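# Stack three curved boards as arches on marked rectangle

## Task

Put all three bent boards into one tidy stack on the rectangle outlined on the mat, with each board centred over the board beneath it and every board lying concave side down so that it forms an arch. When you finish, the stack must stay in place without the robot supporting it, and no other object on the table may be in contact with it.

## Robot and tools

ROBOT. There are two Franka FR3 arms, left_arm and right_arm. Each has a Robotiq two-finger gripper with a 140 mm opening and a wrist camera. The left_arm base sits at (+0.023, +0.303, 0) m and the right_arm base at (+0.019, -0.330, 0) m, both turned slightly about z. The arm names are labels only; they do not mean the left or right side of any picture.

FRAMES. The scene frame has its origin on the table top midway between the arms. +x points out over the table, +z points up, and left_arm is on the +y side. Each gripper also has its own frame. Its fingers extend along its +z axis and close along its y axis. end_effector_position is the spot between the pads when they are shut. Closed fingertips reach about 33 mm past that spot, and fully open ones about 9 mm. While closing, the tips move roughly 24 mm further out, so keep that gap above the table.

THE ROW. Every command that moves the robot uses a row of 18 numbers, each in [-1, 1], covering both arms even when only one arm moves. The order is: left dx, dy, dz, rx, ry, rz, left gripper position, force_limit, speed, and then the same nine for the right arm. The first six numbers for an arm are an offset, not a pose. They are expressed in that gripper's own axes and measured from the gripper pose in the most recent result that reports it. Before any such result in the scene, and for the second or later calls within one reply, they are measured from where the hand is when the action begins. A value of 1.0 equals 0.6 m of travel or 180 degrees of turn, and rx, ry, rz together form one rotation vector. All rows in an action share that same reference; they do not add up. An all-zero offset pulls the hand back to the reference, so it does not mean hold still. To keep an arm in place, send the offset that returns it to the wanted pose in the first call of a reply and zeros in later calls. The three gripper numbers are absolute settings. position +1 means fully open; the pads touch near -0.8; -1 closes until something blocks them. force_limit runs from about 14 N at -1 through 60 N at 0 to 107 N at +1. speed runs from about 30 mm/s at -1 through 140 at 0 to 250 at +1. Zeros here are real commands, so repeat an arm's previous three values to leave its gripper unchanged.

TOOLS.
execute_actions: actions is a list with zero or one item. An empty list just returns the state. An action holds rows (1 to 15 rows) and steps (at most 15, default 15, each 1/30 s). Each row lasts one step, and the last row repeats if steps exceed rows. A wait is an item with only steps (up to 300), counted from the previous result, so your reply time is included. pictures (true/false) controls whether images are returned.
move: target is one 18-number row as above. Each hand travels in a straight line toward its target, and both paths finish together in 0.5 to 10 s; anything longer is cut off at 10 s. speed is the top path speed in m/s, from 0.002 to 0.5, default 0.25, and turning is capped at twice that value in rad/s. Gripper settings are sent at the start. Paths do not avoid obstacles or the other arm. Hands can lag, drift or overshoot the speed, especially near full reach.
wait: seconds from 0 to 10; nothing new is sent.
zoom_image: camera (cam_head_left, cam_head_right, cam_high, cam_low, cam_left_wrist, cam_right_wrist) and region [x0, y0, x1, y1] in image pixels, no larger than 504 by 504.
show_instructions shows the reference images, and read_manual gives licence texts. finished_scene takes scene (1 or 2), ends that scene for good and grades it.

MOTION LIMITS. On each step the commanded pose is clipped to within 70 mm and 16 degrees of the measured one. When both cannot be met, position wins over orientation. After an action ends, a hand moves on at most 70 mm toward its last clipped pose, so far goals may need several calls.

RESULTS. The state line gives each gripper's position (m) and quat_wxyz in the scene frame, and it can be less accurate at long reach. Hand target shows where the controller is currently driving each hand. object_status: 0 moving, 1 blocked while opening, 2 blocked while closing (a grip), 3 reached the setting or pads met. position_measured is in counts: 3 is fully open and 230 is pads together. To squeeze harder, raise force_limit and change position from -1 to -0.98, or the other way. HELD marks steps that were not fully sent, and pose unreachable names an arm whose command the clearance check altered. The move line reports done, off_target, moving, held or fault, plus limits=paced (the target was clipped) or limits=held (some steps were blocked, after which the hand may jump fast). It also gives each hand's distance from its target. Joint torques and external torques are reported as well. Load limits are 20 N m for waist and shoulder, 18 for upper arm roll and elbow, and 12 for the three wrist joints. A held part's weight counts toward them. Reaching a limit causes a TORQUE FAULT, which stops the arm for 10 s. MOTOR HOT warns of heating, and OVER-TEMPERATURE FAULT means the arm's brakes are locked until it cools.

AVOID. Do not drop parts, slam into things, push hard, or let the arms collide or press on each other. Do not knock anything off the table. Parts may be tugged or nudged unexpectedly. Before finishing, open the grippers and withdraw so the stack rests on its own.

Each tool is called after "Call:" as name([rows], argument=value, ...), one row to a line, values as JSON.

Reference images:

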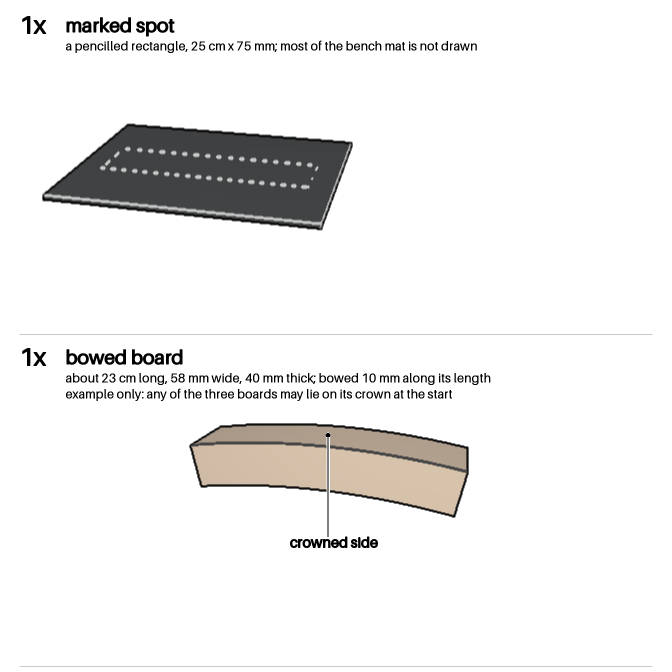

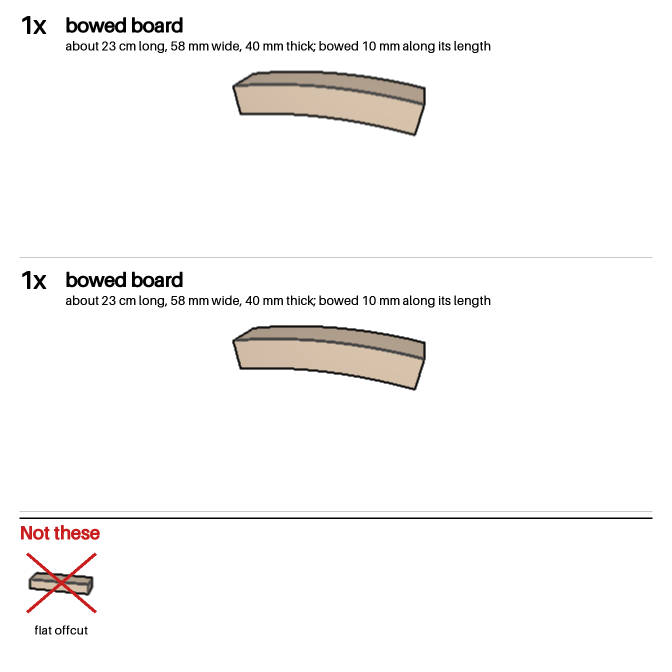

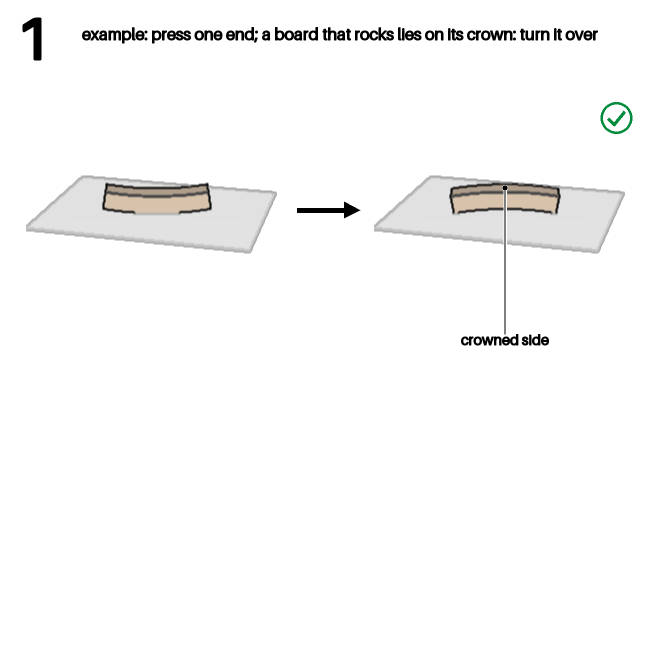

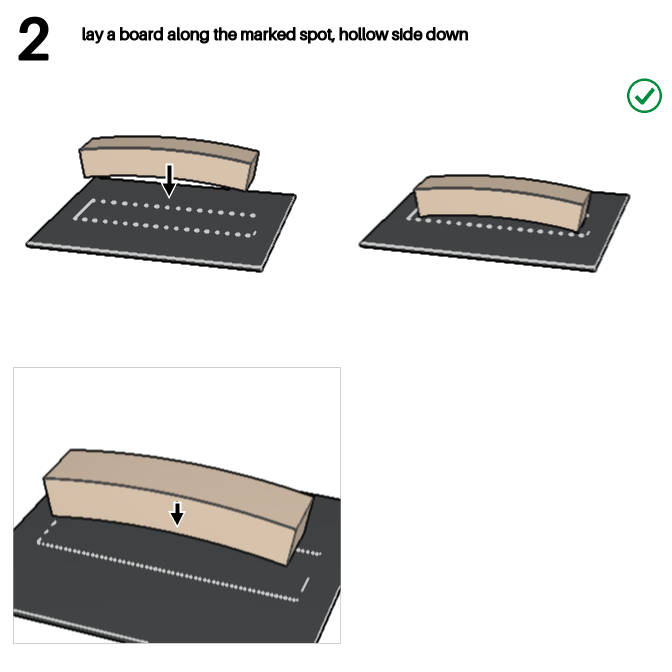

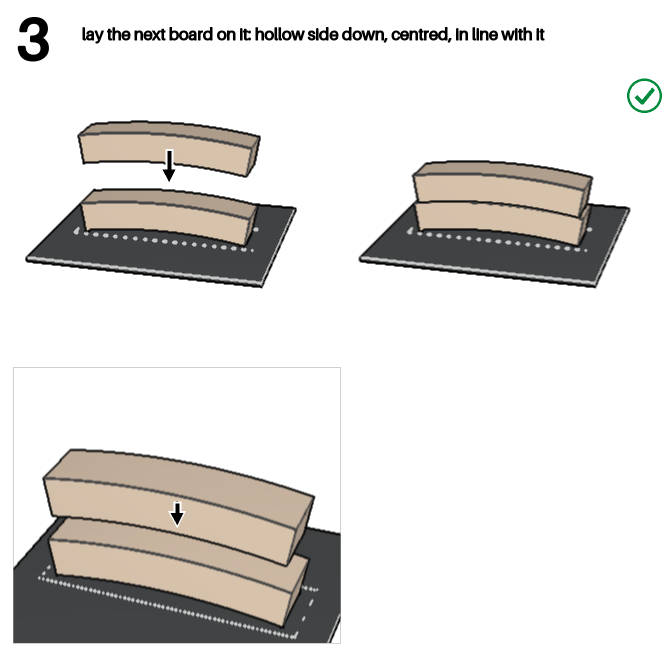

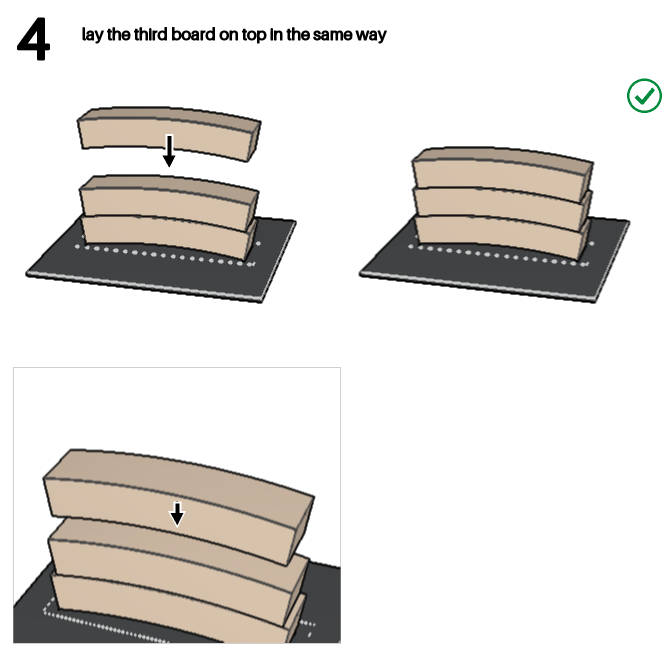

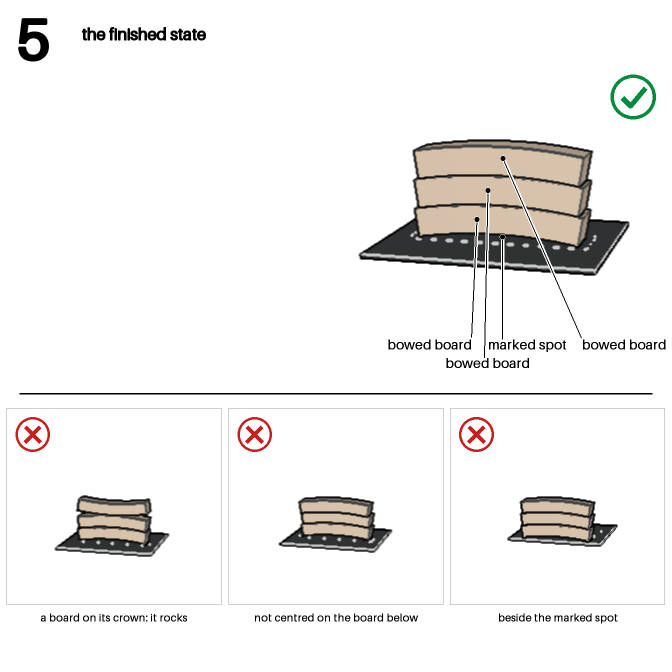

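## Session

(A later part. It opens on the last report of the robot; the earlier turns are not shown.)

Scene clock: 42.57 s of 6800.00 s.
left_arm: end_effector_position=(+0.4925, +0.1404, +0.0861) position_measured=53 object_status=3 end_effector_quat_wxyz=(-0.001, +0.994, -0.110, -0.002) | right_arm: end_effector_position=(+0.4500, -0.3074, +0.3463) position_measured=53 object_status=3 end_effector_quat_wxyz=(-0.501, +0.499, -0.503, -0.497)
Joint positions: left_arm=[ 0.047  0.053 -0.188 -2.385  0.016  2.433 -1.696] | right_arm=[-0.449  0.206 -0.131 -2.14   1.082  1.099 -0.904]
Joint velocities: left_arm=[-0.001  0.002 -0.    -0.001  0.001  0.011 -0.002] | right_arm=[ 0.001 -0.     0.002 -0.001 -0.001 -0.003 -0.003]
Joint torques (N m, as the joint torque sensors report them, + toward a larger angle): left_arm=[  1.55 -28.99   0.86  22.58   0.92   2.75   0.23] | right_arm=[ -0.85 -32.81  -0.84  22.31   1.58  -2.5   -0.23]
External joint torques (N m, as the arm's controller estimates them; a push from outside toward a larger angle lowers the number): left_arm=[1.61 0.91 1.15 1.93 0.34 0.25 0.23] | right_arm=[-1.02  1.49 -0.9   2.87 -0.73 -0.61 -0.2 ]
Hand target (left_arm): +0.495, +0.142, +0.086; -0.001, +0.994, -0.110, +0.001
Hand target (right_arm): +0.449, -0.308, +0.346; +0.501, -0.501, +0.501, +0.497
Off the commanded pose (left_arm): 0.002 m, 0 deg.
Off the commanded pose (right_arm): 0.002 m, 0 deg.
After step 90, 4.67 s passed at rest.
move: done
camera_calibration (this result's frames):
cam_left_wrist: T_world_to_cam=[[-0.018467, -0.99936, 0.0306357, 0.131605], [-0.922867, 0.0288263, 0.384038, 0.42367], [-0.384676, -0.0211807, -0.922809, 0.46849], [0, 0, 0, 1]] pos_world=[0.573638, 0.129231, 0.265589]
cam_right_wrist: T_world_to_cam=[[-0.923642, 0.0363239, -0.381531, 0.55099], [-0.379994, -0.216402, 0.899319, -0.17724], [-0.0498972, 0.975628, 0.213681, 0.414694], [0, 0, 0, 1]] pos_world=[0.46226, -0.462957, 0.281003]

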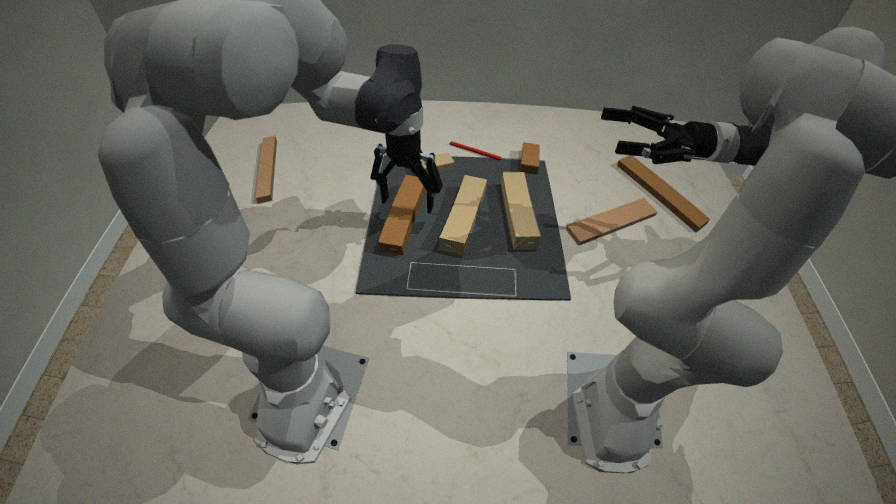

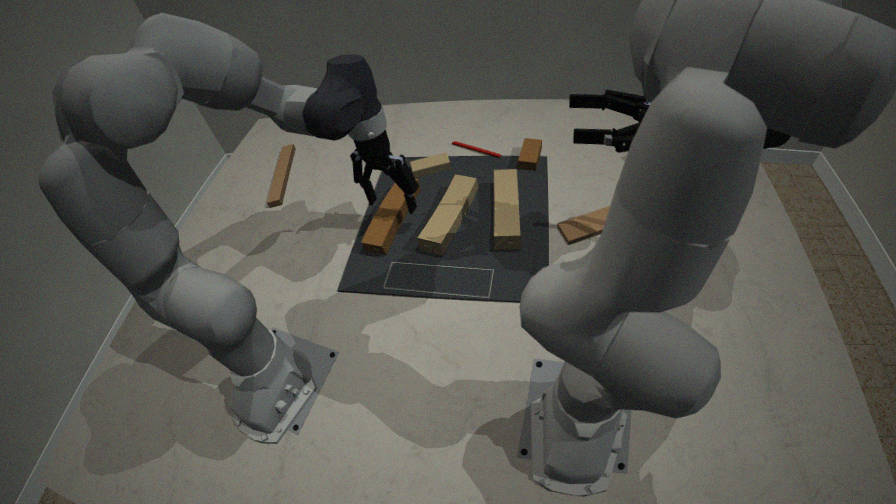

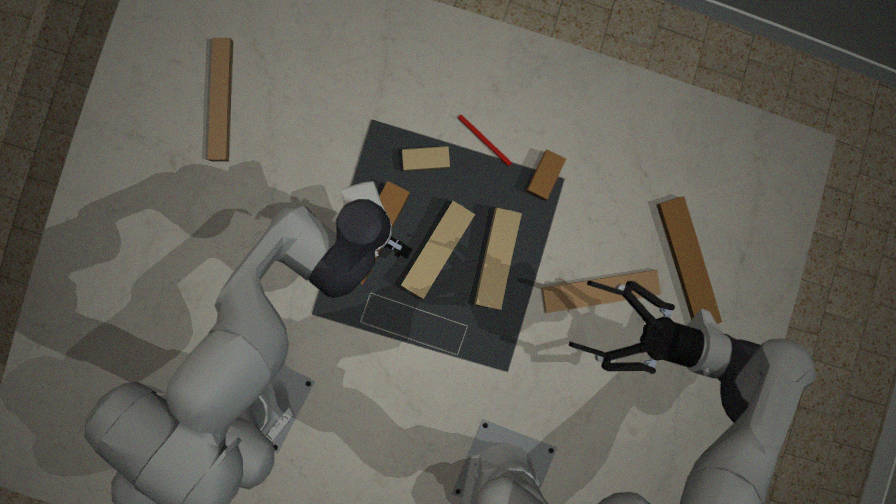

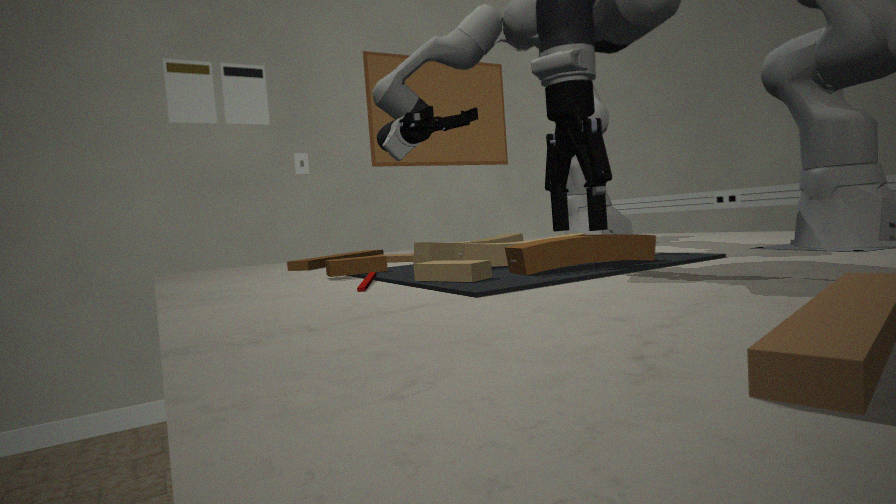

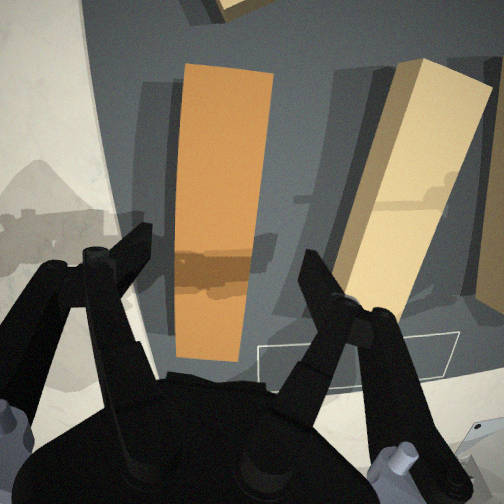

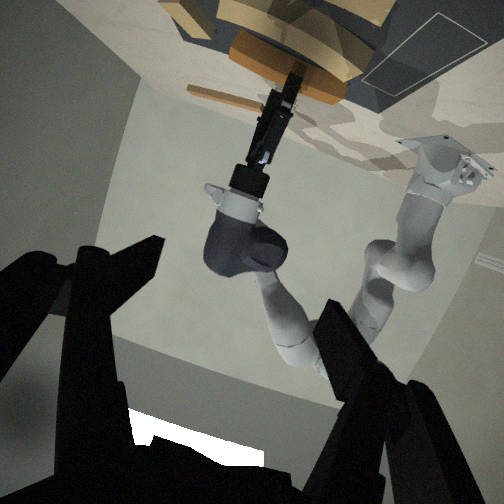

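Call:
move(target=[0.007,-0.019,0.047,0,0,-0.022,0.6,0,0,0,0,0,0,0,0,0.6,0,0], speed=0.1)

Call:
move(target=[0,0,0,0,0,0,-1,0,0,0,0,0,0,0,0,0.6,0,0])

Call:
execute_actions([
  {"rows":[[0,0,-0.02,0,0,0,-1,0,0,0,0,0,0,0,0,0.6,0,0],[0,0,-0.05,0,0,0,-1,0,0,0,0,0,0,0,0,0.6,0,0],[0,0,-0.08,0,0,0,-1,0,0,0,0,0,0,0,0,0.6,0,0],[0,0,-0.12,0,0,0,-1,0,0,0,0,0,0,0,0,0.6,0,0]]},
], pictures=false)

Call:
move(target=[-0.253,0.305,0,0,0,0.447,-1,0,0,0,0,0,0,0,0,0.6,0,0])

Call:
move(target=[0,0,0.085,0,0,0,-1,0,0,0,0,0,0,0,0,0.6,0,0], speed=0.1)

Call:
zoom_image(camera="cam_head_left", region=[360,190,560,320])

Scene clock: 65.57 s of 6800.00 s.
left_arm: end_effector_position=(+0.4978, +0.1503, +0.0583) position_measured=53 object_status=3 end_effector_quat_wxyz=(-0.001, +0.997, -0.082, -0.004) | right_arm: end_effector_position=(+0.4498, -0.3073, +0.3465) position_measured=53 object_status=3 end_effector_quat_wxyz=(-0.501, +0.499, -0.502, -0.497)
Joint positions: left_arm=[ 0.049  0.119 -0.166 -2.388  0.033  2.497 -1.742] | right_arm=[-0.449  0.206 -0.131 -2.14   1.081  1.099 -0.905]
Joint velocities: left_arm=[-0.001 -0.001  0.001 -0.     0.003  0.009 -0.022] | right_arm=[-0.    -0.001 -0.001  0.002  0.     0.    -0.001]
Joint torques (N m, as the joint torque sensors report them, + toward a larger angle): left_arm=[  0.29 -30.68   0.9   21.03   0.82   2.82  -0.13] | right_arm=[ -0.14 -33.94  -1.04  20.78   2.38  -1.91   0.  ]
External joint torques (N m, as the arm's controller estimates them; a push from outside toward a larger angle lowers the number): left_arm=[ 0.32  0.81  1.4   1.16  0.3   0.32 -0.13] | right_arm=[-0.12  0.48 -0.93  1.24  0.05 -0.03  0.03]
Hand target (left_arm): +0.499, +0.151, +0.058; -0.001, +0.997, -0.076, -0.002
Hand target (right_arm): +0.450, -0.307, +0.346; +0.501, -0.499, +0.503, +0.497
Off the commanded pose (left_arm): 0.001 m, 1 deg.
Off the commanded pose (right_arm): 0.000 m, 0 deg.
After step 90, 19.07 s passed at rest.
move: done
camera_calibration (this result's frames):
cam_left_wrist: T_world_to_cam=[[0.0392295, -0.998785, 0.0298166, 0.113732], [-0.921523, -0.0246256, 0.387542, 0.44613], [-0.386337, -0.0426798, -0.92137, 0.449034], [0, 0, 0, 1]] pos_world=[0.580136, 0.143744, 0.237441]
cam_right_wrist: T_world_to_cam=[[-0.923421, 0.0360076, -0.382096, 0.550927], [-0.380449, -0.216948, 0.898995, -0.177246], [-0.0505243, 0.975519, 0.214034, 0.414762], [0, 0, 0, 1]] pos_world=[0.462261, -0.462899, 0.281077]

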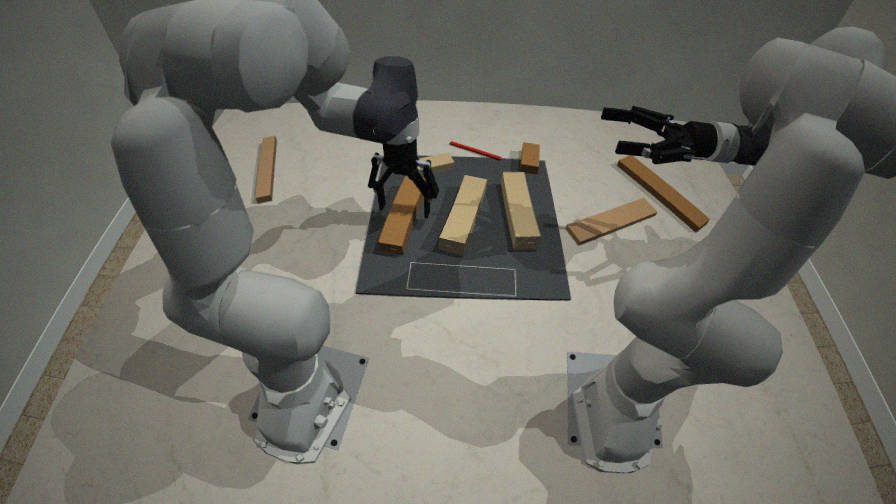

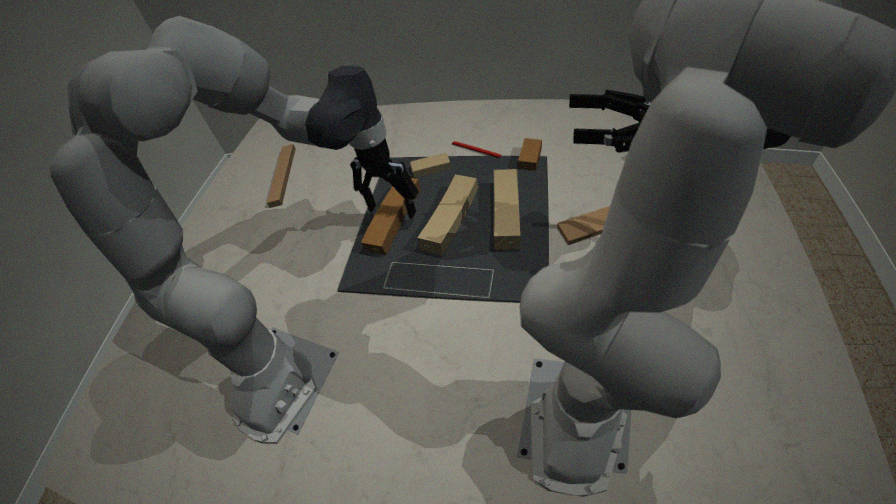

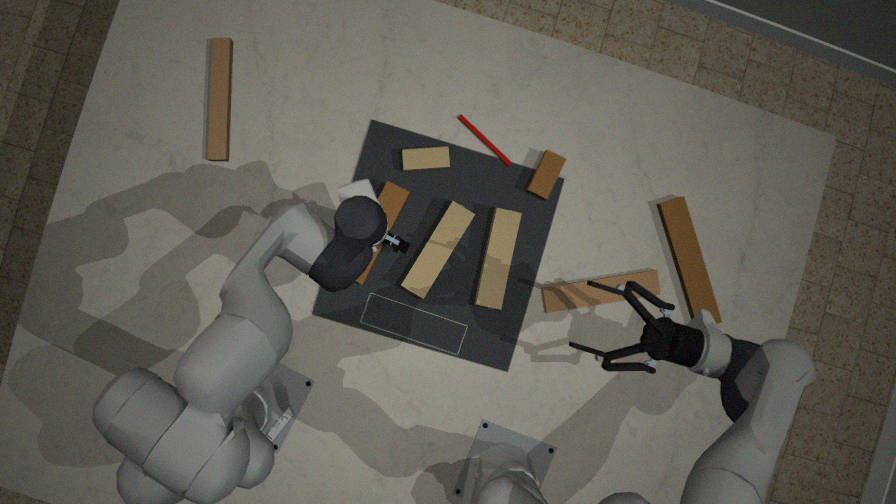

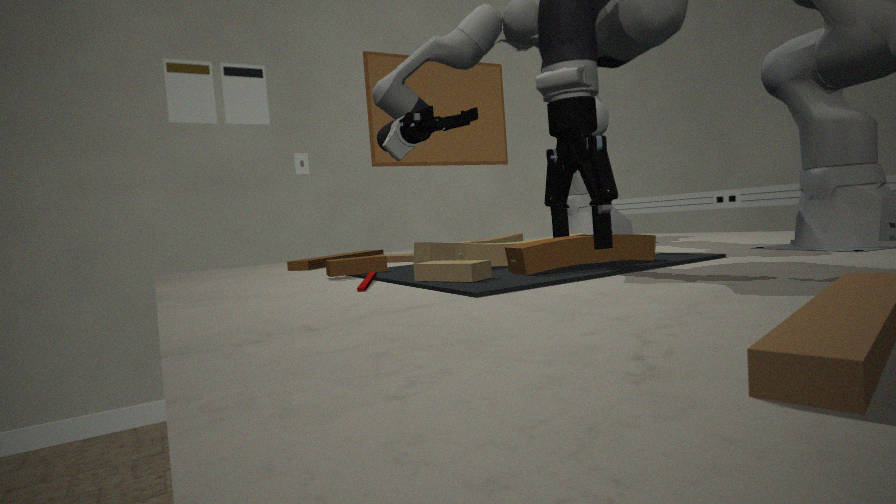

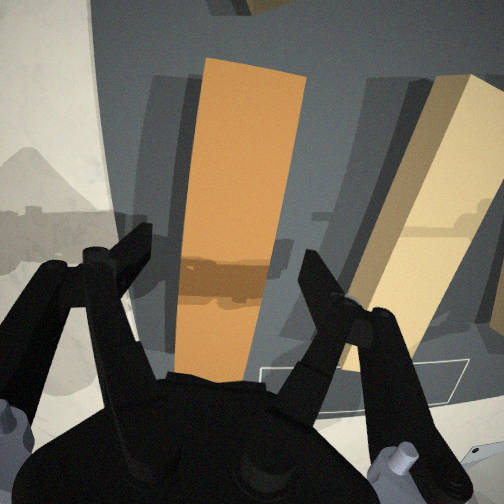

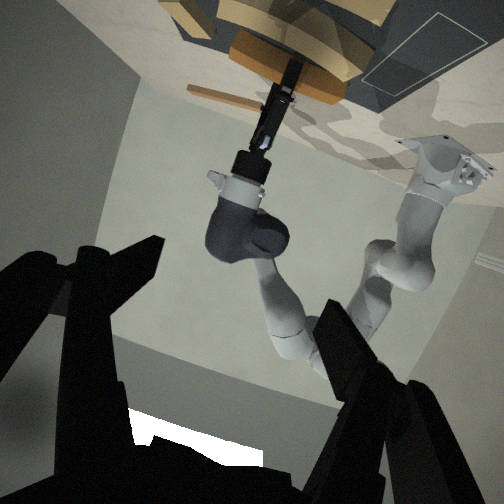

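Scene clock: 66.20 s of 6800.00 s.
left_arm: end_effector_position=(+0.4981, +0.1505, +0.0586) position_measured=144 object_status=2 end_effector_quat_wxyz=(-0.001, +0.997, -0.081, -0.004) | right_arm: end_effector_position=(+0.4498, -0.3073, +0.3465) position_measured=53 object_status=3 end_effector_quat_wxyz=(-0.501, +0.499, -0.502, -0.497)
Joint positions: left_arm=[ 0.049  0.118 -0.165 -2.388  0.033  2.497 -1.743] | right_arm=[-0.449  0.206 -0.131 -2.14   1.081  1.099 -0.905]
Joint velocities: left_arm=[ 0.    -0.     0.    -0.002  0.001  0.    -0.   ] | right_arm=[-0.001 -0.002 -0.     0.001 -0.001  0.     0.001]
Joint torques (N m, as the joint torque sensors report them, + toward a larger angle): left_arm=[ -0.12 -31.    -0.57  20.85   0.35   2.28   0.1 ] | right_arm=[ -0.57 -34.02  -0.39  21.47   2.3   -2.03  -0.02]
External joint torques (N m, as the arm's controller estimates them; a push from outside toward a larger angle lowers the number): left_arm=[-0.11  0.3  -0.11  1.08 -0.18 -0.21  0.1 ] | right_arm=[-0.54  0.42 -0.27  1.93 -0.03 -0.14  0.01]
Hand target (left_arm): +0.498, +0.150, +0.058; -0.001, +0.997, -0.082, -0.004
Hand target (right_arm): +0.450, -0.307, +0.346; +0.501, -0.499, +0.502, +0.497
Off the commanded pose (left_arm): 0.000 m, 0 deg.
Off the commanded pose (right_arm): 0.000 m, 0 deg.
move: done
camera_calibration (this result's frames):
cam_left_wrist: T_world_to_cam=[[0.0400837, -0.998751, 0.0298329, 0.113496], [-0.921757, -0.0254358, 0.386934, 0.446534], [-0.385691, -0.0430084, -0.921625, 0.449187], [0, 0, 0, 1]] pos_world=[0.580293, 0.144031, 0.237817]
cam_right_wrist: T_world_to_cam=[[-0.923421, 0.0360078, -0.382096, 0.550927], [-0.380449, -0.216948, 0.898995, -0.177246], [-0.0505241, 0.975519, 0.214033, 0.414762], [0, 0, 0, 1]] pos_world=[0.462261, -0.462899, 0.281077]

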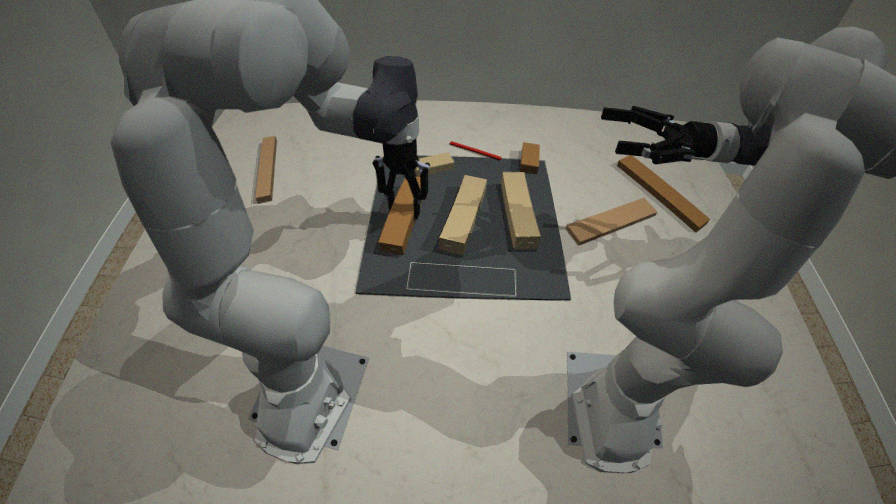

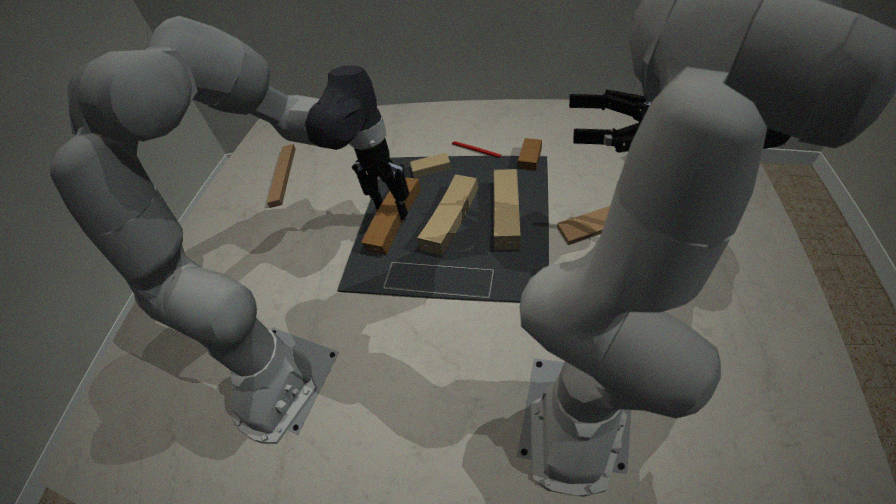

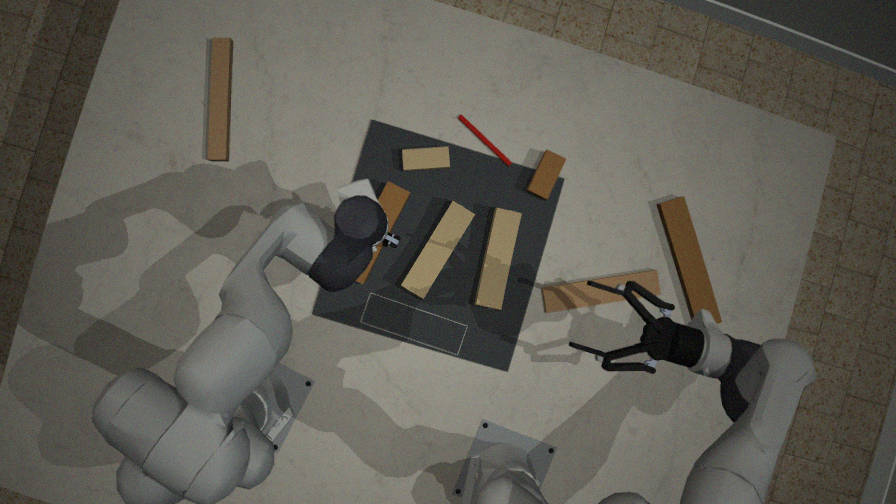

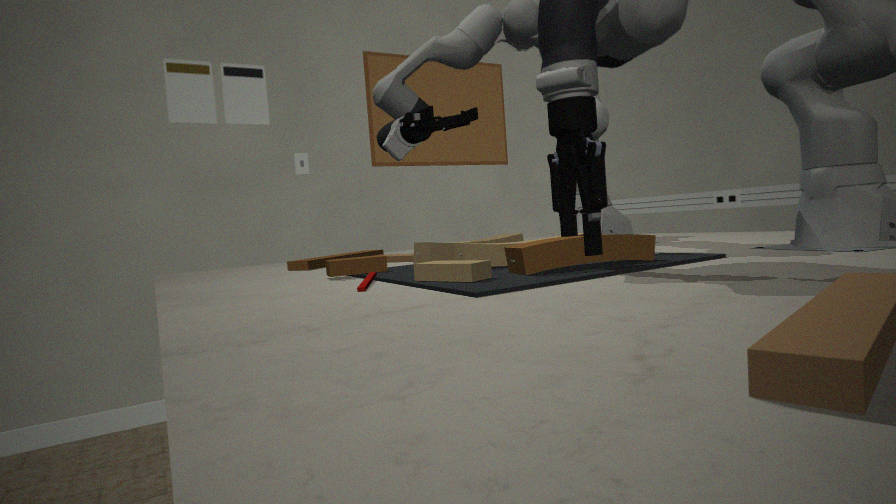

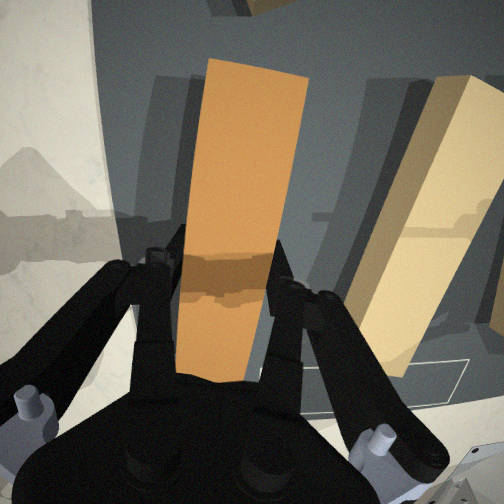

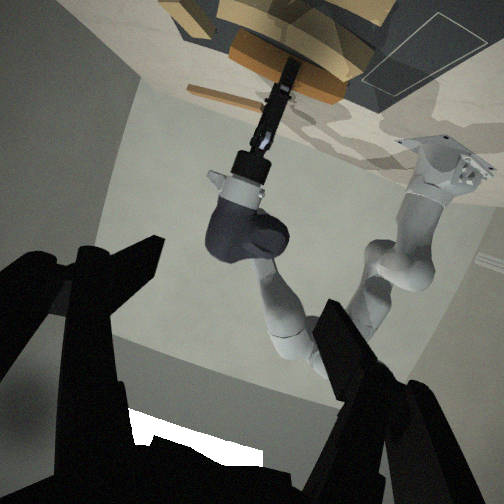

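Scene clock: 66.70 s of 6800.00 s.
left_arm: end_effector_position=(+0.5028, +0.1487, +0.1306) position_measured=144 object_status=2 end_effector_quat_wxyz=(+0.001, +0.997, -0.077, +0.004) | right_arm: end_effector_position=(+0.4498, -0.3073, +0.3465) position_measured=53 object_status=3 end_effector_quat_wxyz=(-0.501, +0.499, -0.502, -0.497)
Joint positions: left_arm=[ 0.049 -0.018 -0.168 -2.341 -0.004  2.331 -1.726] | right_arm=[-0.449  0.206 -0.131 -2.14   1.081  1.099 -0.905]
Joint velocities: left_arm=[ 0.     0.01   0.001 -0.012 -0.01  -0.113  0.018] | right_arm=[-0.001 -0.    -0.001  0.     0.001 -0.001 -0.001]
Joint torques (N m, as the joint torque sensors report them, + toward a larger angle): left_arm=[ -0.34 -31.14  -0.02  25.23  -0.03   2.28   0.36] | right_arm=[ -0.25 -34.4   -0.83  21.21   2.28  -2.05  -0.04]
External joint torques (N m, as the arm's controller estimates them; a push from outside toward a larger angle lowers the number): left_arm=[-0.38 -1.94 -0.13  2.92 -0.68 -0.35  0.36] | right_arm=[-0.2  -0.01 -0.69  1.69 -0.04 -0.17 -0.01]
Hand target (left_arm): +0.498, +0.149, +0.131; +0.000, +0.997, -0.082, -0.004
Hand target (right_arm): +0.450, -0.307, +0.346; +0.501, -0.499, +0.502, +0.497
Off the commanded pose (left_arm): 0.005 m, 1 deg.
Off the commanded pose (right_arm): 0.000 m, 0 deg.
Steps of this call (steps 1 to 15: all 15 steps of this action). Readings (end_effector_position | what the end effector reports):
1: left_arm (+0.4973, +0.1508, +0.0594) | right_arm (+0.4498, -0.3073, +0.3465) | left_arm position_measured=144 object_status=2 | right_arm position_measured=53 object_status=3
2: left_arm (+0.4960, +0.1512, +0.0626) | right_arm (+0.4498, -0.3073, +0.3465) | left_arm position_measured=144 object_status=2 | right_arm position_measured=53 object_status=3
4: left_arm (+0.4967, +0.1509, +0.0803) | right_arm (+0.4498, -0.3073, +0.3465) | left_arm position_measured=144 object_status=2 | right_arm position_measured=53 object_status=3
8: left_arm (+0.5122, +0.1464, +0.1263) | right_arm (+0.4498, -0.3073, +0.3465) | left_arm position_measured=144 object_status=2 | right_arm position_measured=53 object_status=3
15: the state above

Scene clock: 70.70 s of 6800.00 s.
left_arm: end_effector_position=(+0.3150, -0.0028, +0.1254) position_measured=144 object_status=2 end_effector_quat_wxyz=(+0.003, +0.715, -0.699, -0.011) | right_arm: end_effector_position=(+0.4498, -0.3073, +0.3465) position_measured=53 object_status=3 end_effector_quat_wxyz=(-0.501, +0.499, -0.502, -0.497)
Joint positions: left_arm=[-0.408 -0.221 -0.207 -2.573 -0.071  2.333 -0.776] | right_arm=[-0.449  0.206 -0.131 -2.14   1.081  1.099 -0.905]
Joint velocities: left_arm=[-0.001 -0.001  0.001 -0.001 -0.001  0.     0.033] | right_arm=[ 0.001 -0.001  0.001 -0.    -0.     0.001 -0.001]
Joint torques (N m, as the joint torque sensors report them, + toward a larger angle): left_arm=[ -1.23 -24.45   2.04  23.84  -0.17   3.18   0.37] | right_arm=[ -0.23 -33.93  -0.83  20.83   2.27  -2.04  -0.08]
External joint torques (N m, as the arm's controller estimates them; a push from outside toward a larger angle lowers the number): left_arm=[-1.25 -3.13  1.09  2.3  -0.76  0.7   0.37] | right_arm=[-0.25  0.39 -0.75  1.36 -0.05 -0.16 -0.06]
Hand target (left_arm): +0.317, -0.006, +0.128; +0.003, +0.710, -0.704, -0.005
Hand target (right_arm): +0.450, -0.307, +0.346; +0.501, -0.499, +0.502, +0.497
Off the commanded pose (left_arm): 0.007 m, 1 deg.
Off the commanded pose (right_arm): 0.000 m, 0 deg.
move: off_target (left_arm)
camera_calibration (this result's frames):
cam_left_wrist: T_world_to_cam=[[-0.973296, -0.224198, 0.0492985, 0.284671], [-0.187143, 0.899331, 0.395198, 0.018219], [-0.132938, 0.375419, -0.917272, 0.354546], [0, 0, 0, 1]] pos_world=[0.327612, -0.0856656, 0.303981]
cam_right_wrist: T_world_to_cam=[[-0.923421, 0.0360078, -0.382096, 0.550928], [-0.380449, -0.216948, 0.898995, -0.177246], [-0.0505241, 0.975519, 0.214033, 0.414762], [0, 0, 0, 1]] pos_world=[0.462261, -0.462899, 0.281077]

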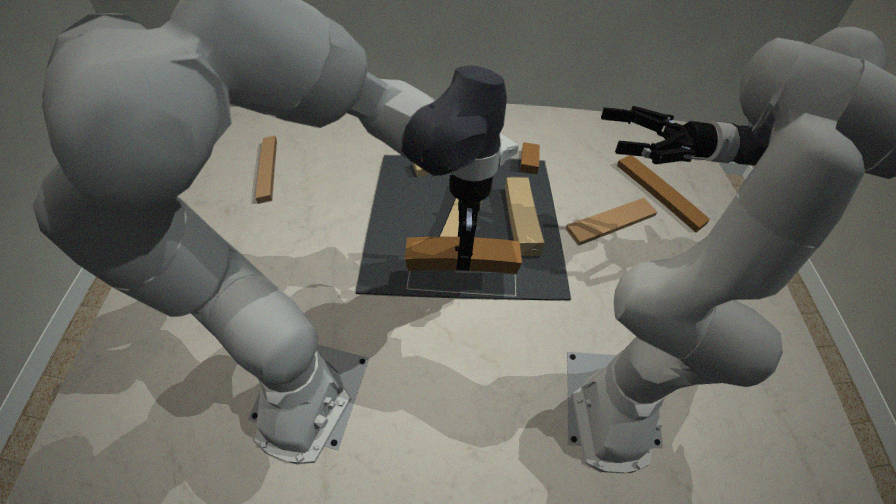

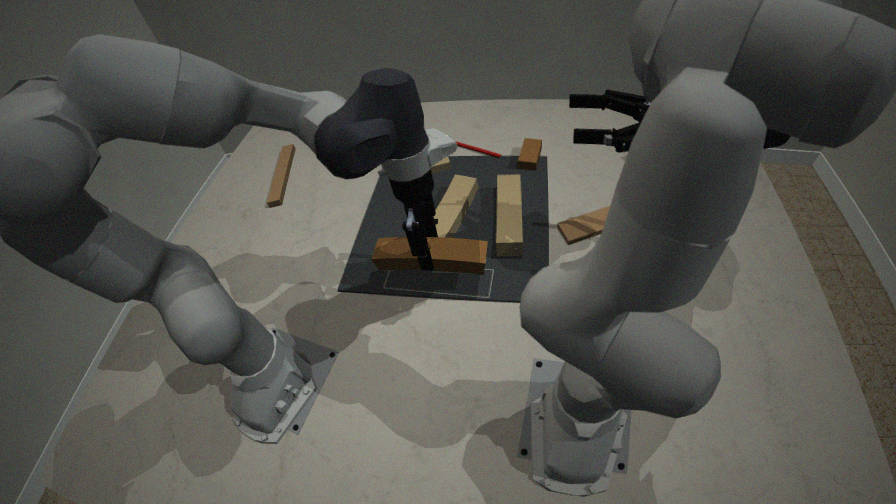

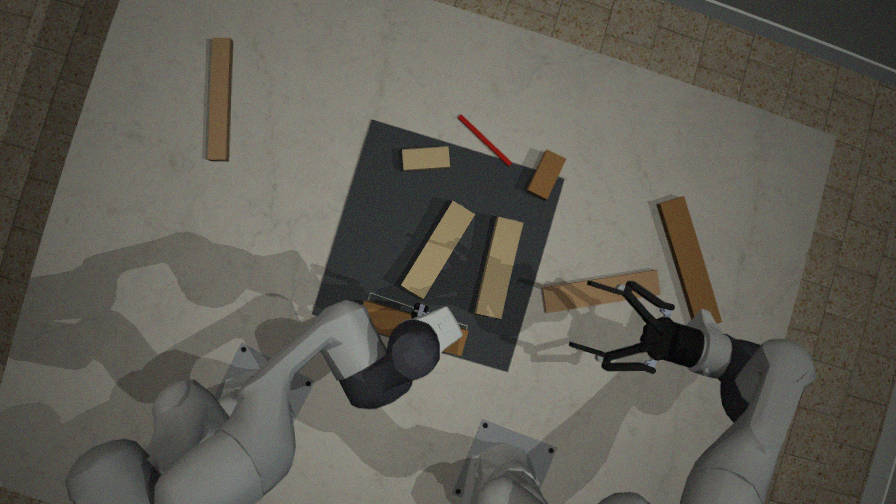

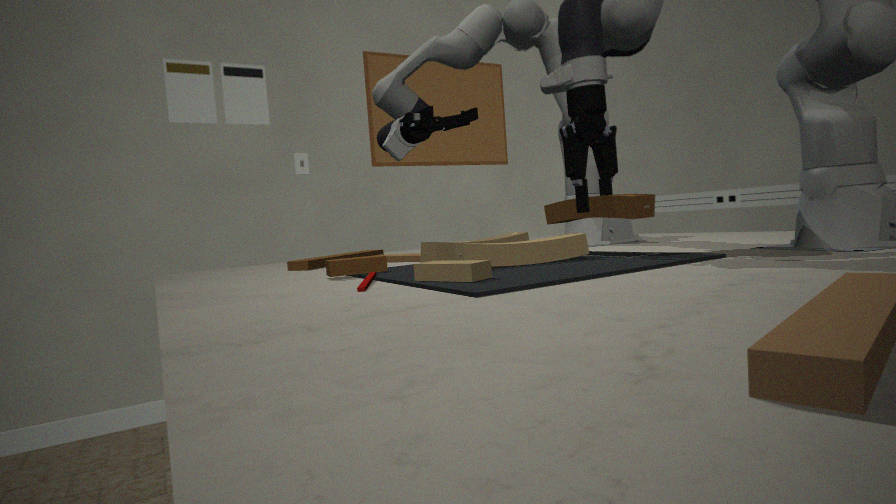

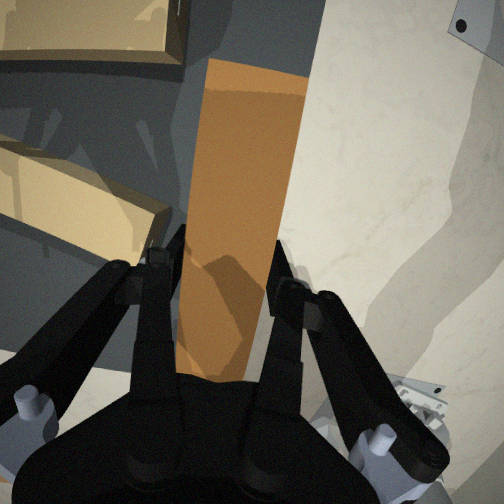

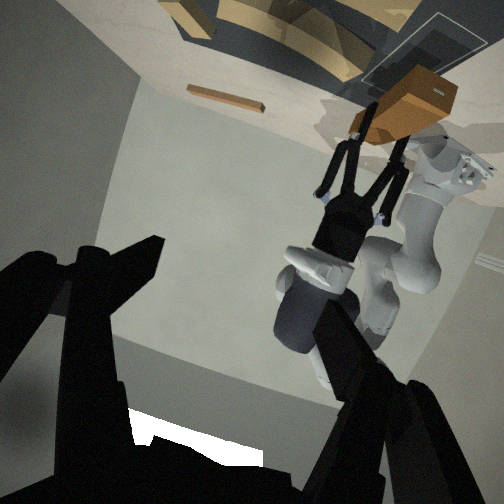

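Scene clock: 71.80 s of 6800.00 s.
left_arm: end_effector_position=(+0.3113, +0.0015, +0.0722) position_measured=144 object_status=2 end_effector_quat_wxyz=(+0.003, +0.714, -0.700, -0.018) | right_arm: end_effector_position=(+0.4498, -0.3073, +0.3465) position_measured=53 object_status=3 end_effector_quat_wxyz=(-0.501, +0.499, -0.502, -0.497)
Joint positions: left_arm=[-0.408 -0.109 -0.208 -2.621 -0.047  2.479 -0.789] | right_arm=[-0.449  0.206 -0.131 -2.14   1.081  1.099 -0.905]
Joint velocities: left_arm=[ 0.001  0.001  0.003 -0.002  0.001  0.012 -0.005] | right_arm=[ 0.002 -0.     0.001  0.001  0.002  0.001  0.002]
Joint torques (N m, as the joint torque sensors report them, + toward a larger angle): left_arm=[  0.37 -24.53   0.17  22.32   0.89   3.16  -0.19] | right_arm=[  0.1  -33.78  -0.52  21.12   2.31  -2.03  -0.09]
External joint torques (N m, as the arm's controller estimates them; a push from outside toward a larger angle lowers the number): left_arm=[ 0.28 -1.35 -0.39  2.87  0.41  0.74 -0.19] | right_arm=[ 0.    0.65 -0.51  1.56 -0.02 -0.14 -0.06]
Hand target (left_arm): +0.315, -0.002, +0.074; +0.002, +0.716, -0.698, -0.011
Hand target (right_arm): +0.450, -0.307, +0.346; +0.501, -0.499, +0.502, +0.497
Off the commanded pose (left_arm): 0.005 m, 1 deg.
Off the commanded pose (right_arm): 0.000 m, 0 deg.
move: off_target (left_arm)
camera_calibration (this result's frames):
cam_left_wrist: T_world_to_cam=[[-0.973714, -0.220701, 0.0563182, 0.284272], [-0.179838, 0.896661, 0.404545, 0.0317699], [-0.139782, 0.383783, -0.912782, 0.3054], [0, 0, 0, 1]] pos_world=[0.325202, -0.082955, 0.249901]
cam_right_wrist: T_world_to_cam=[[-0.923421, 0.0360078, -0.382096, 0.550927], [-0.380448, -0.216948, 0.898995, -0.177246], [-0.0505241, 0.975519, 0.214033, 0.414762], [0, 0, 0, 1]] pos_world=[0.462261, -0.462899, 0.281077]

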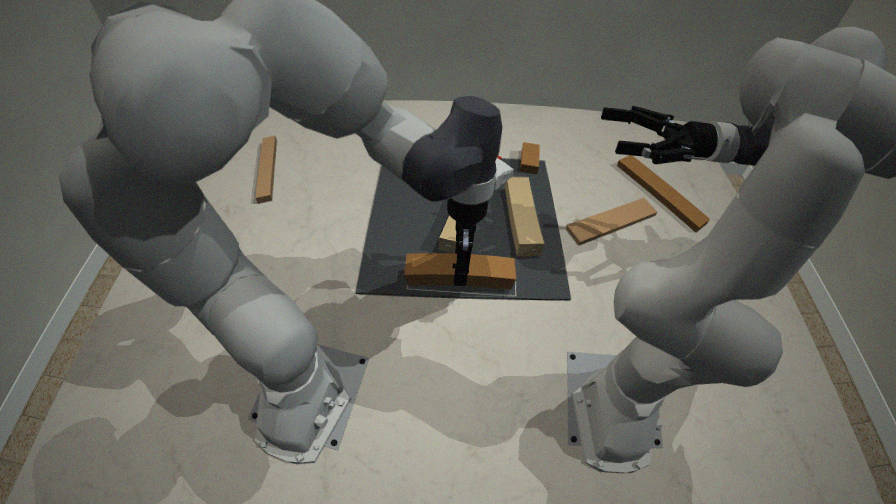

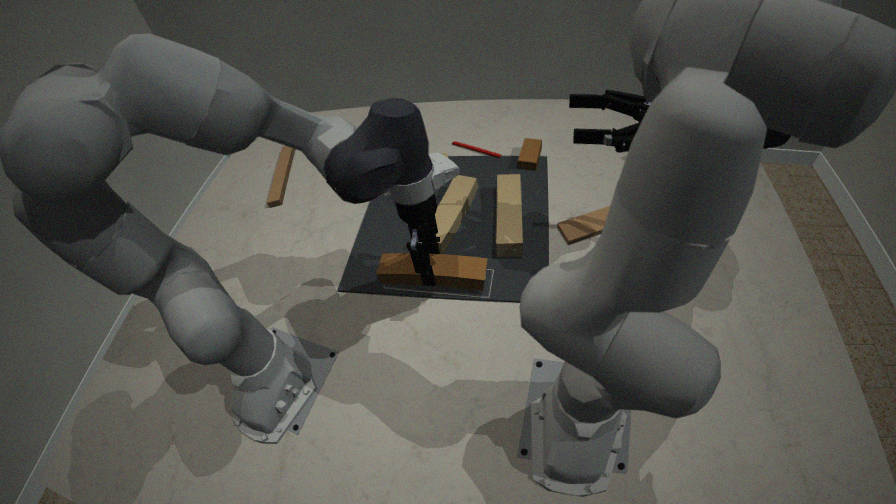

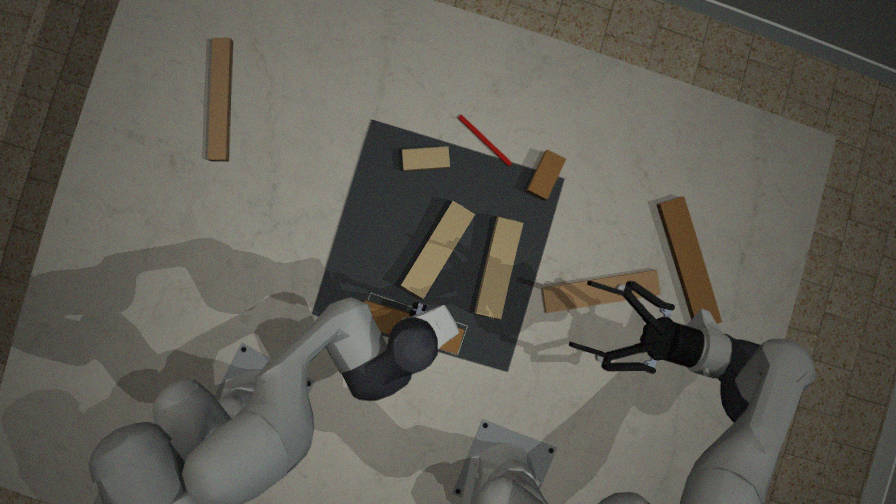

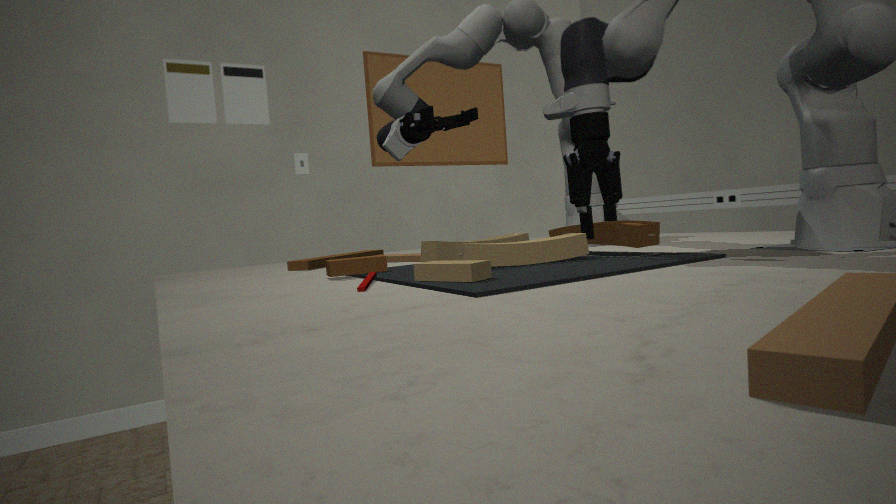

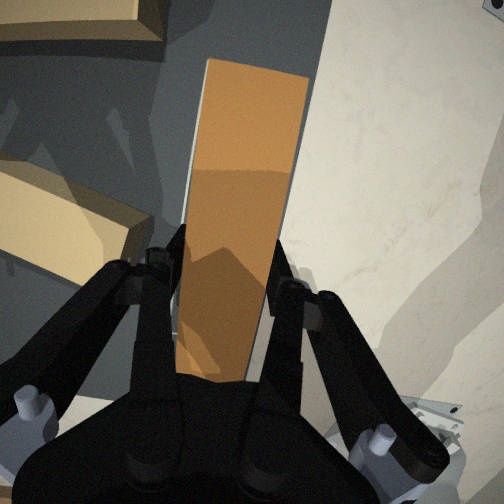

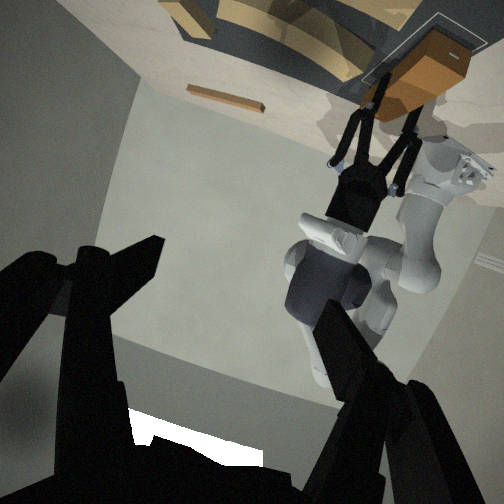

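Region (360, 190, 560, 320) of cam_head_left's 896x504 image, scaled by 2.520, with more detail than that image has; it fills the top 328 rows of this view, and the rest is white.

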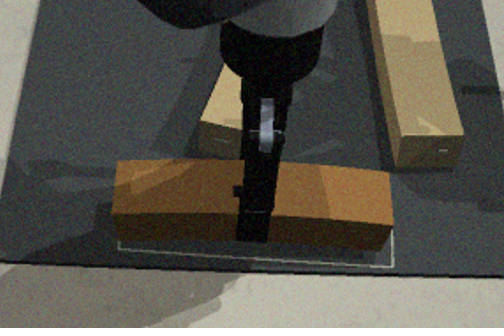

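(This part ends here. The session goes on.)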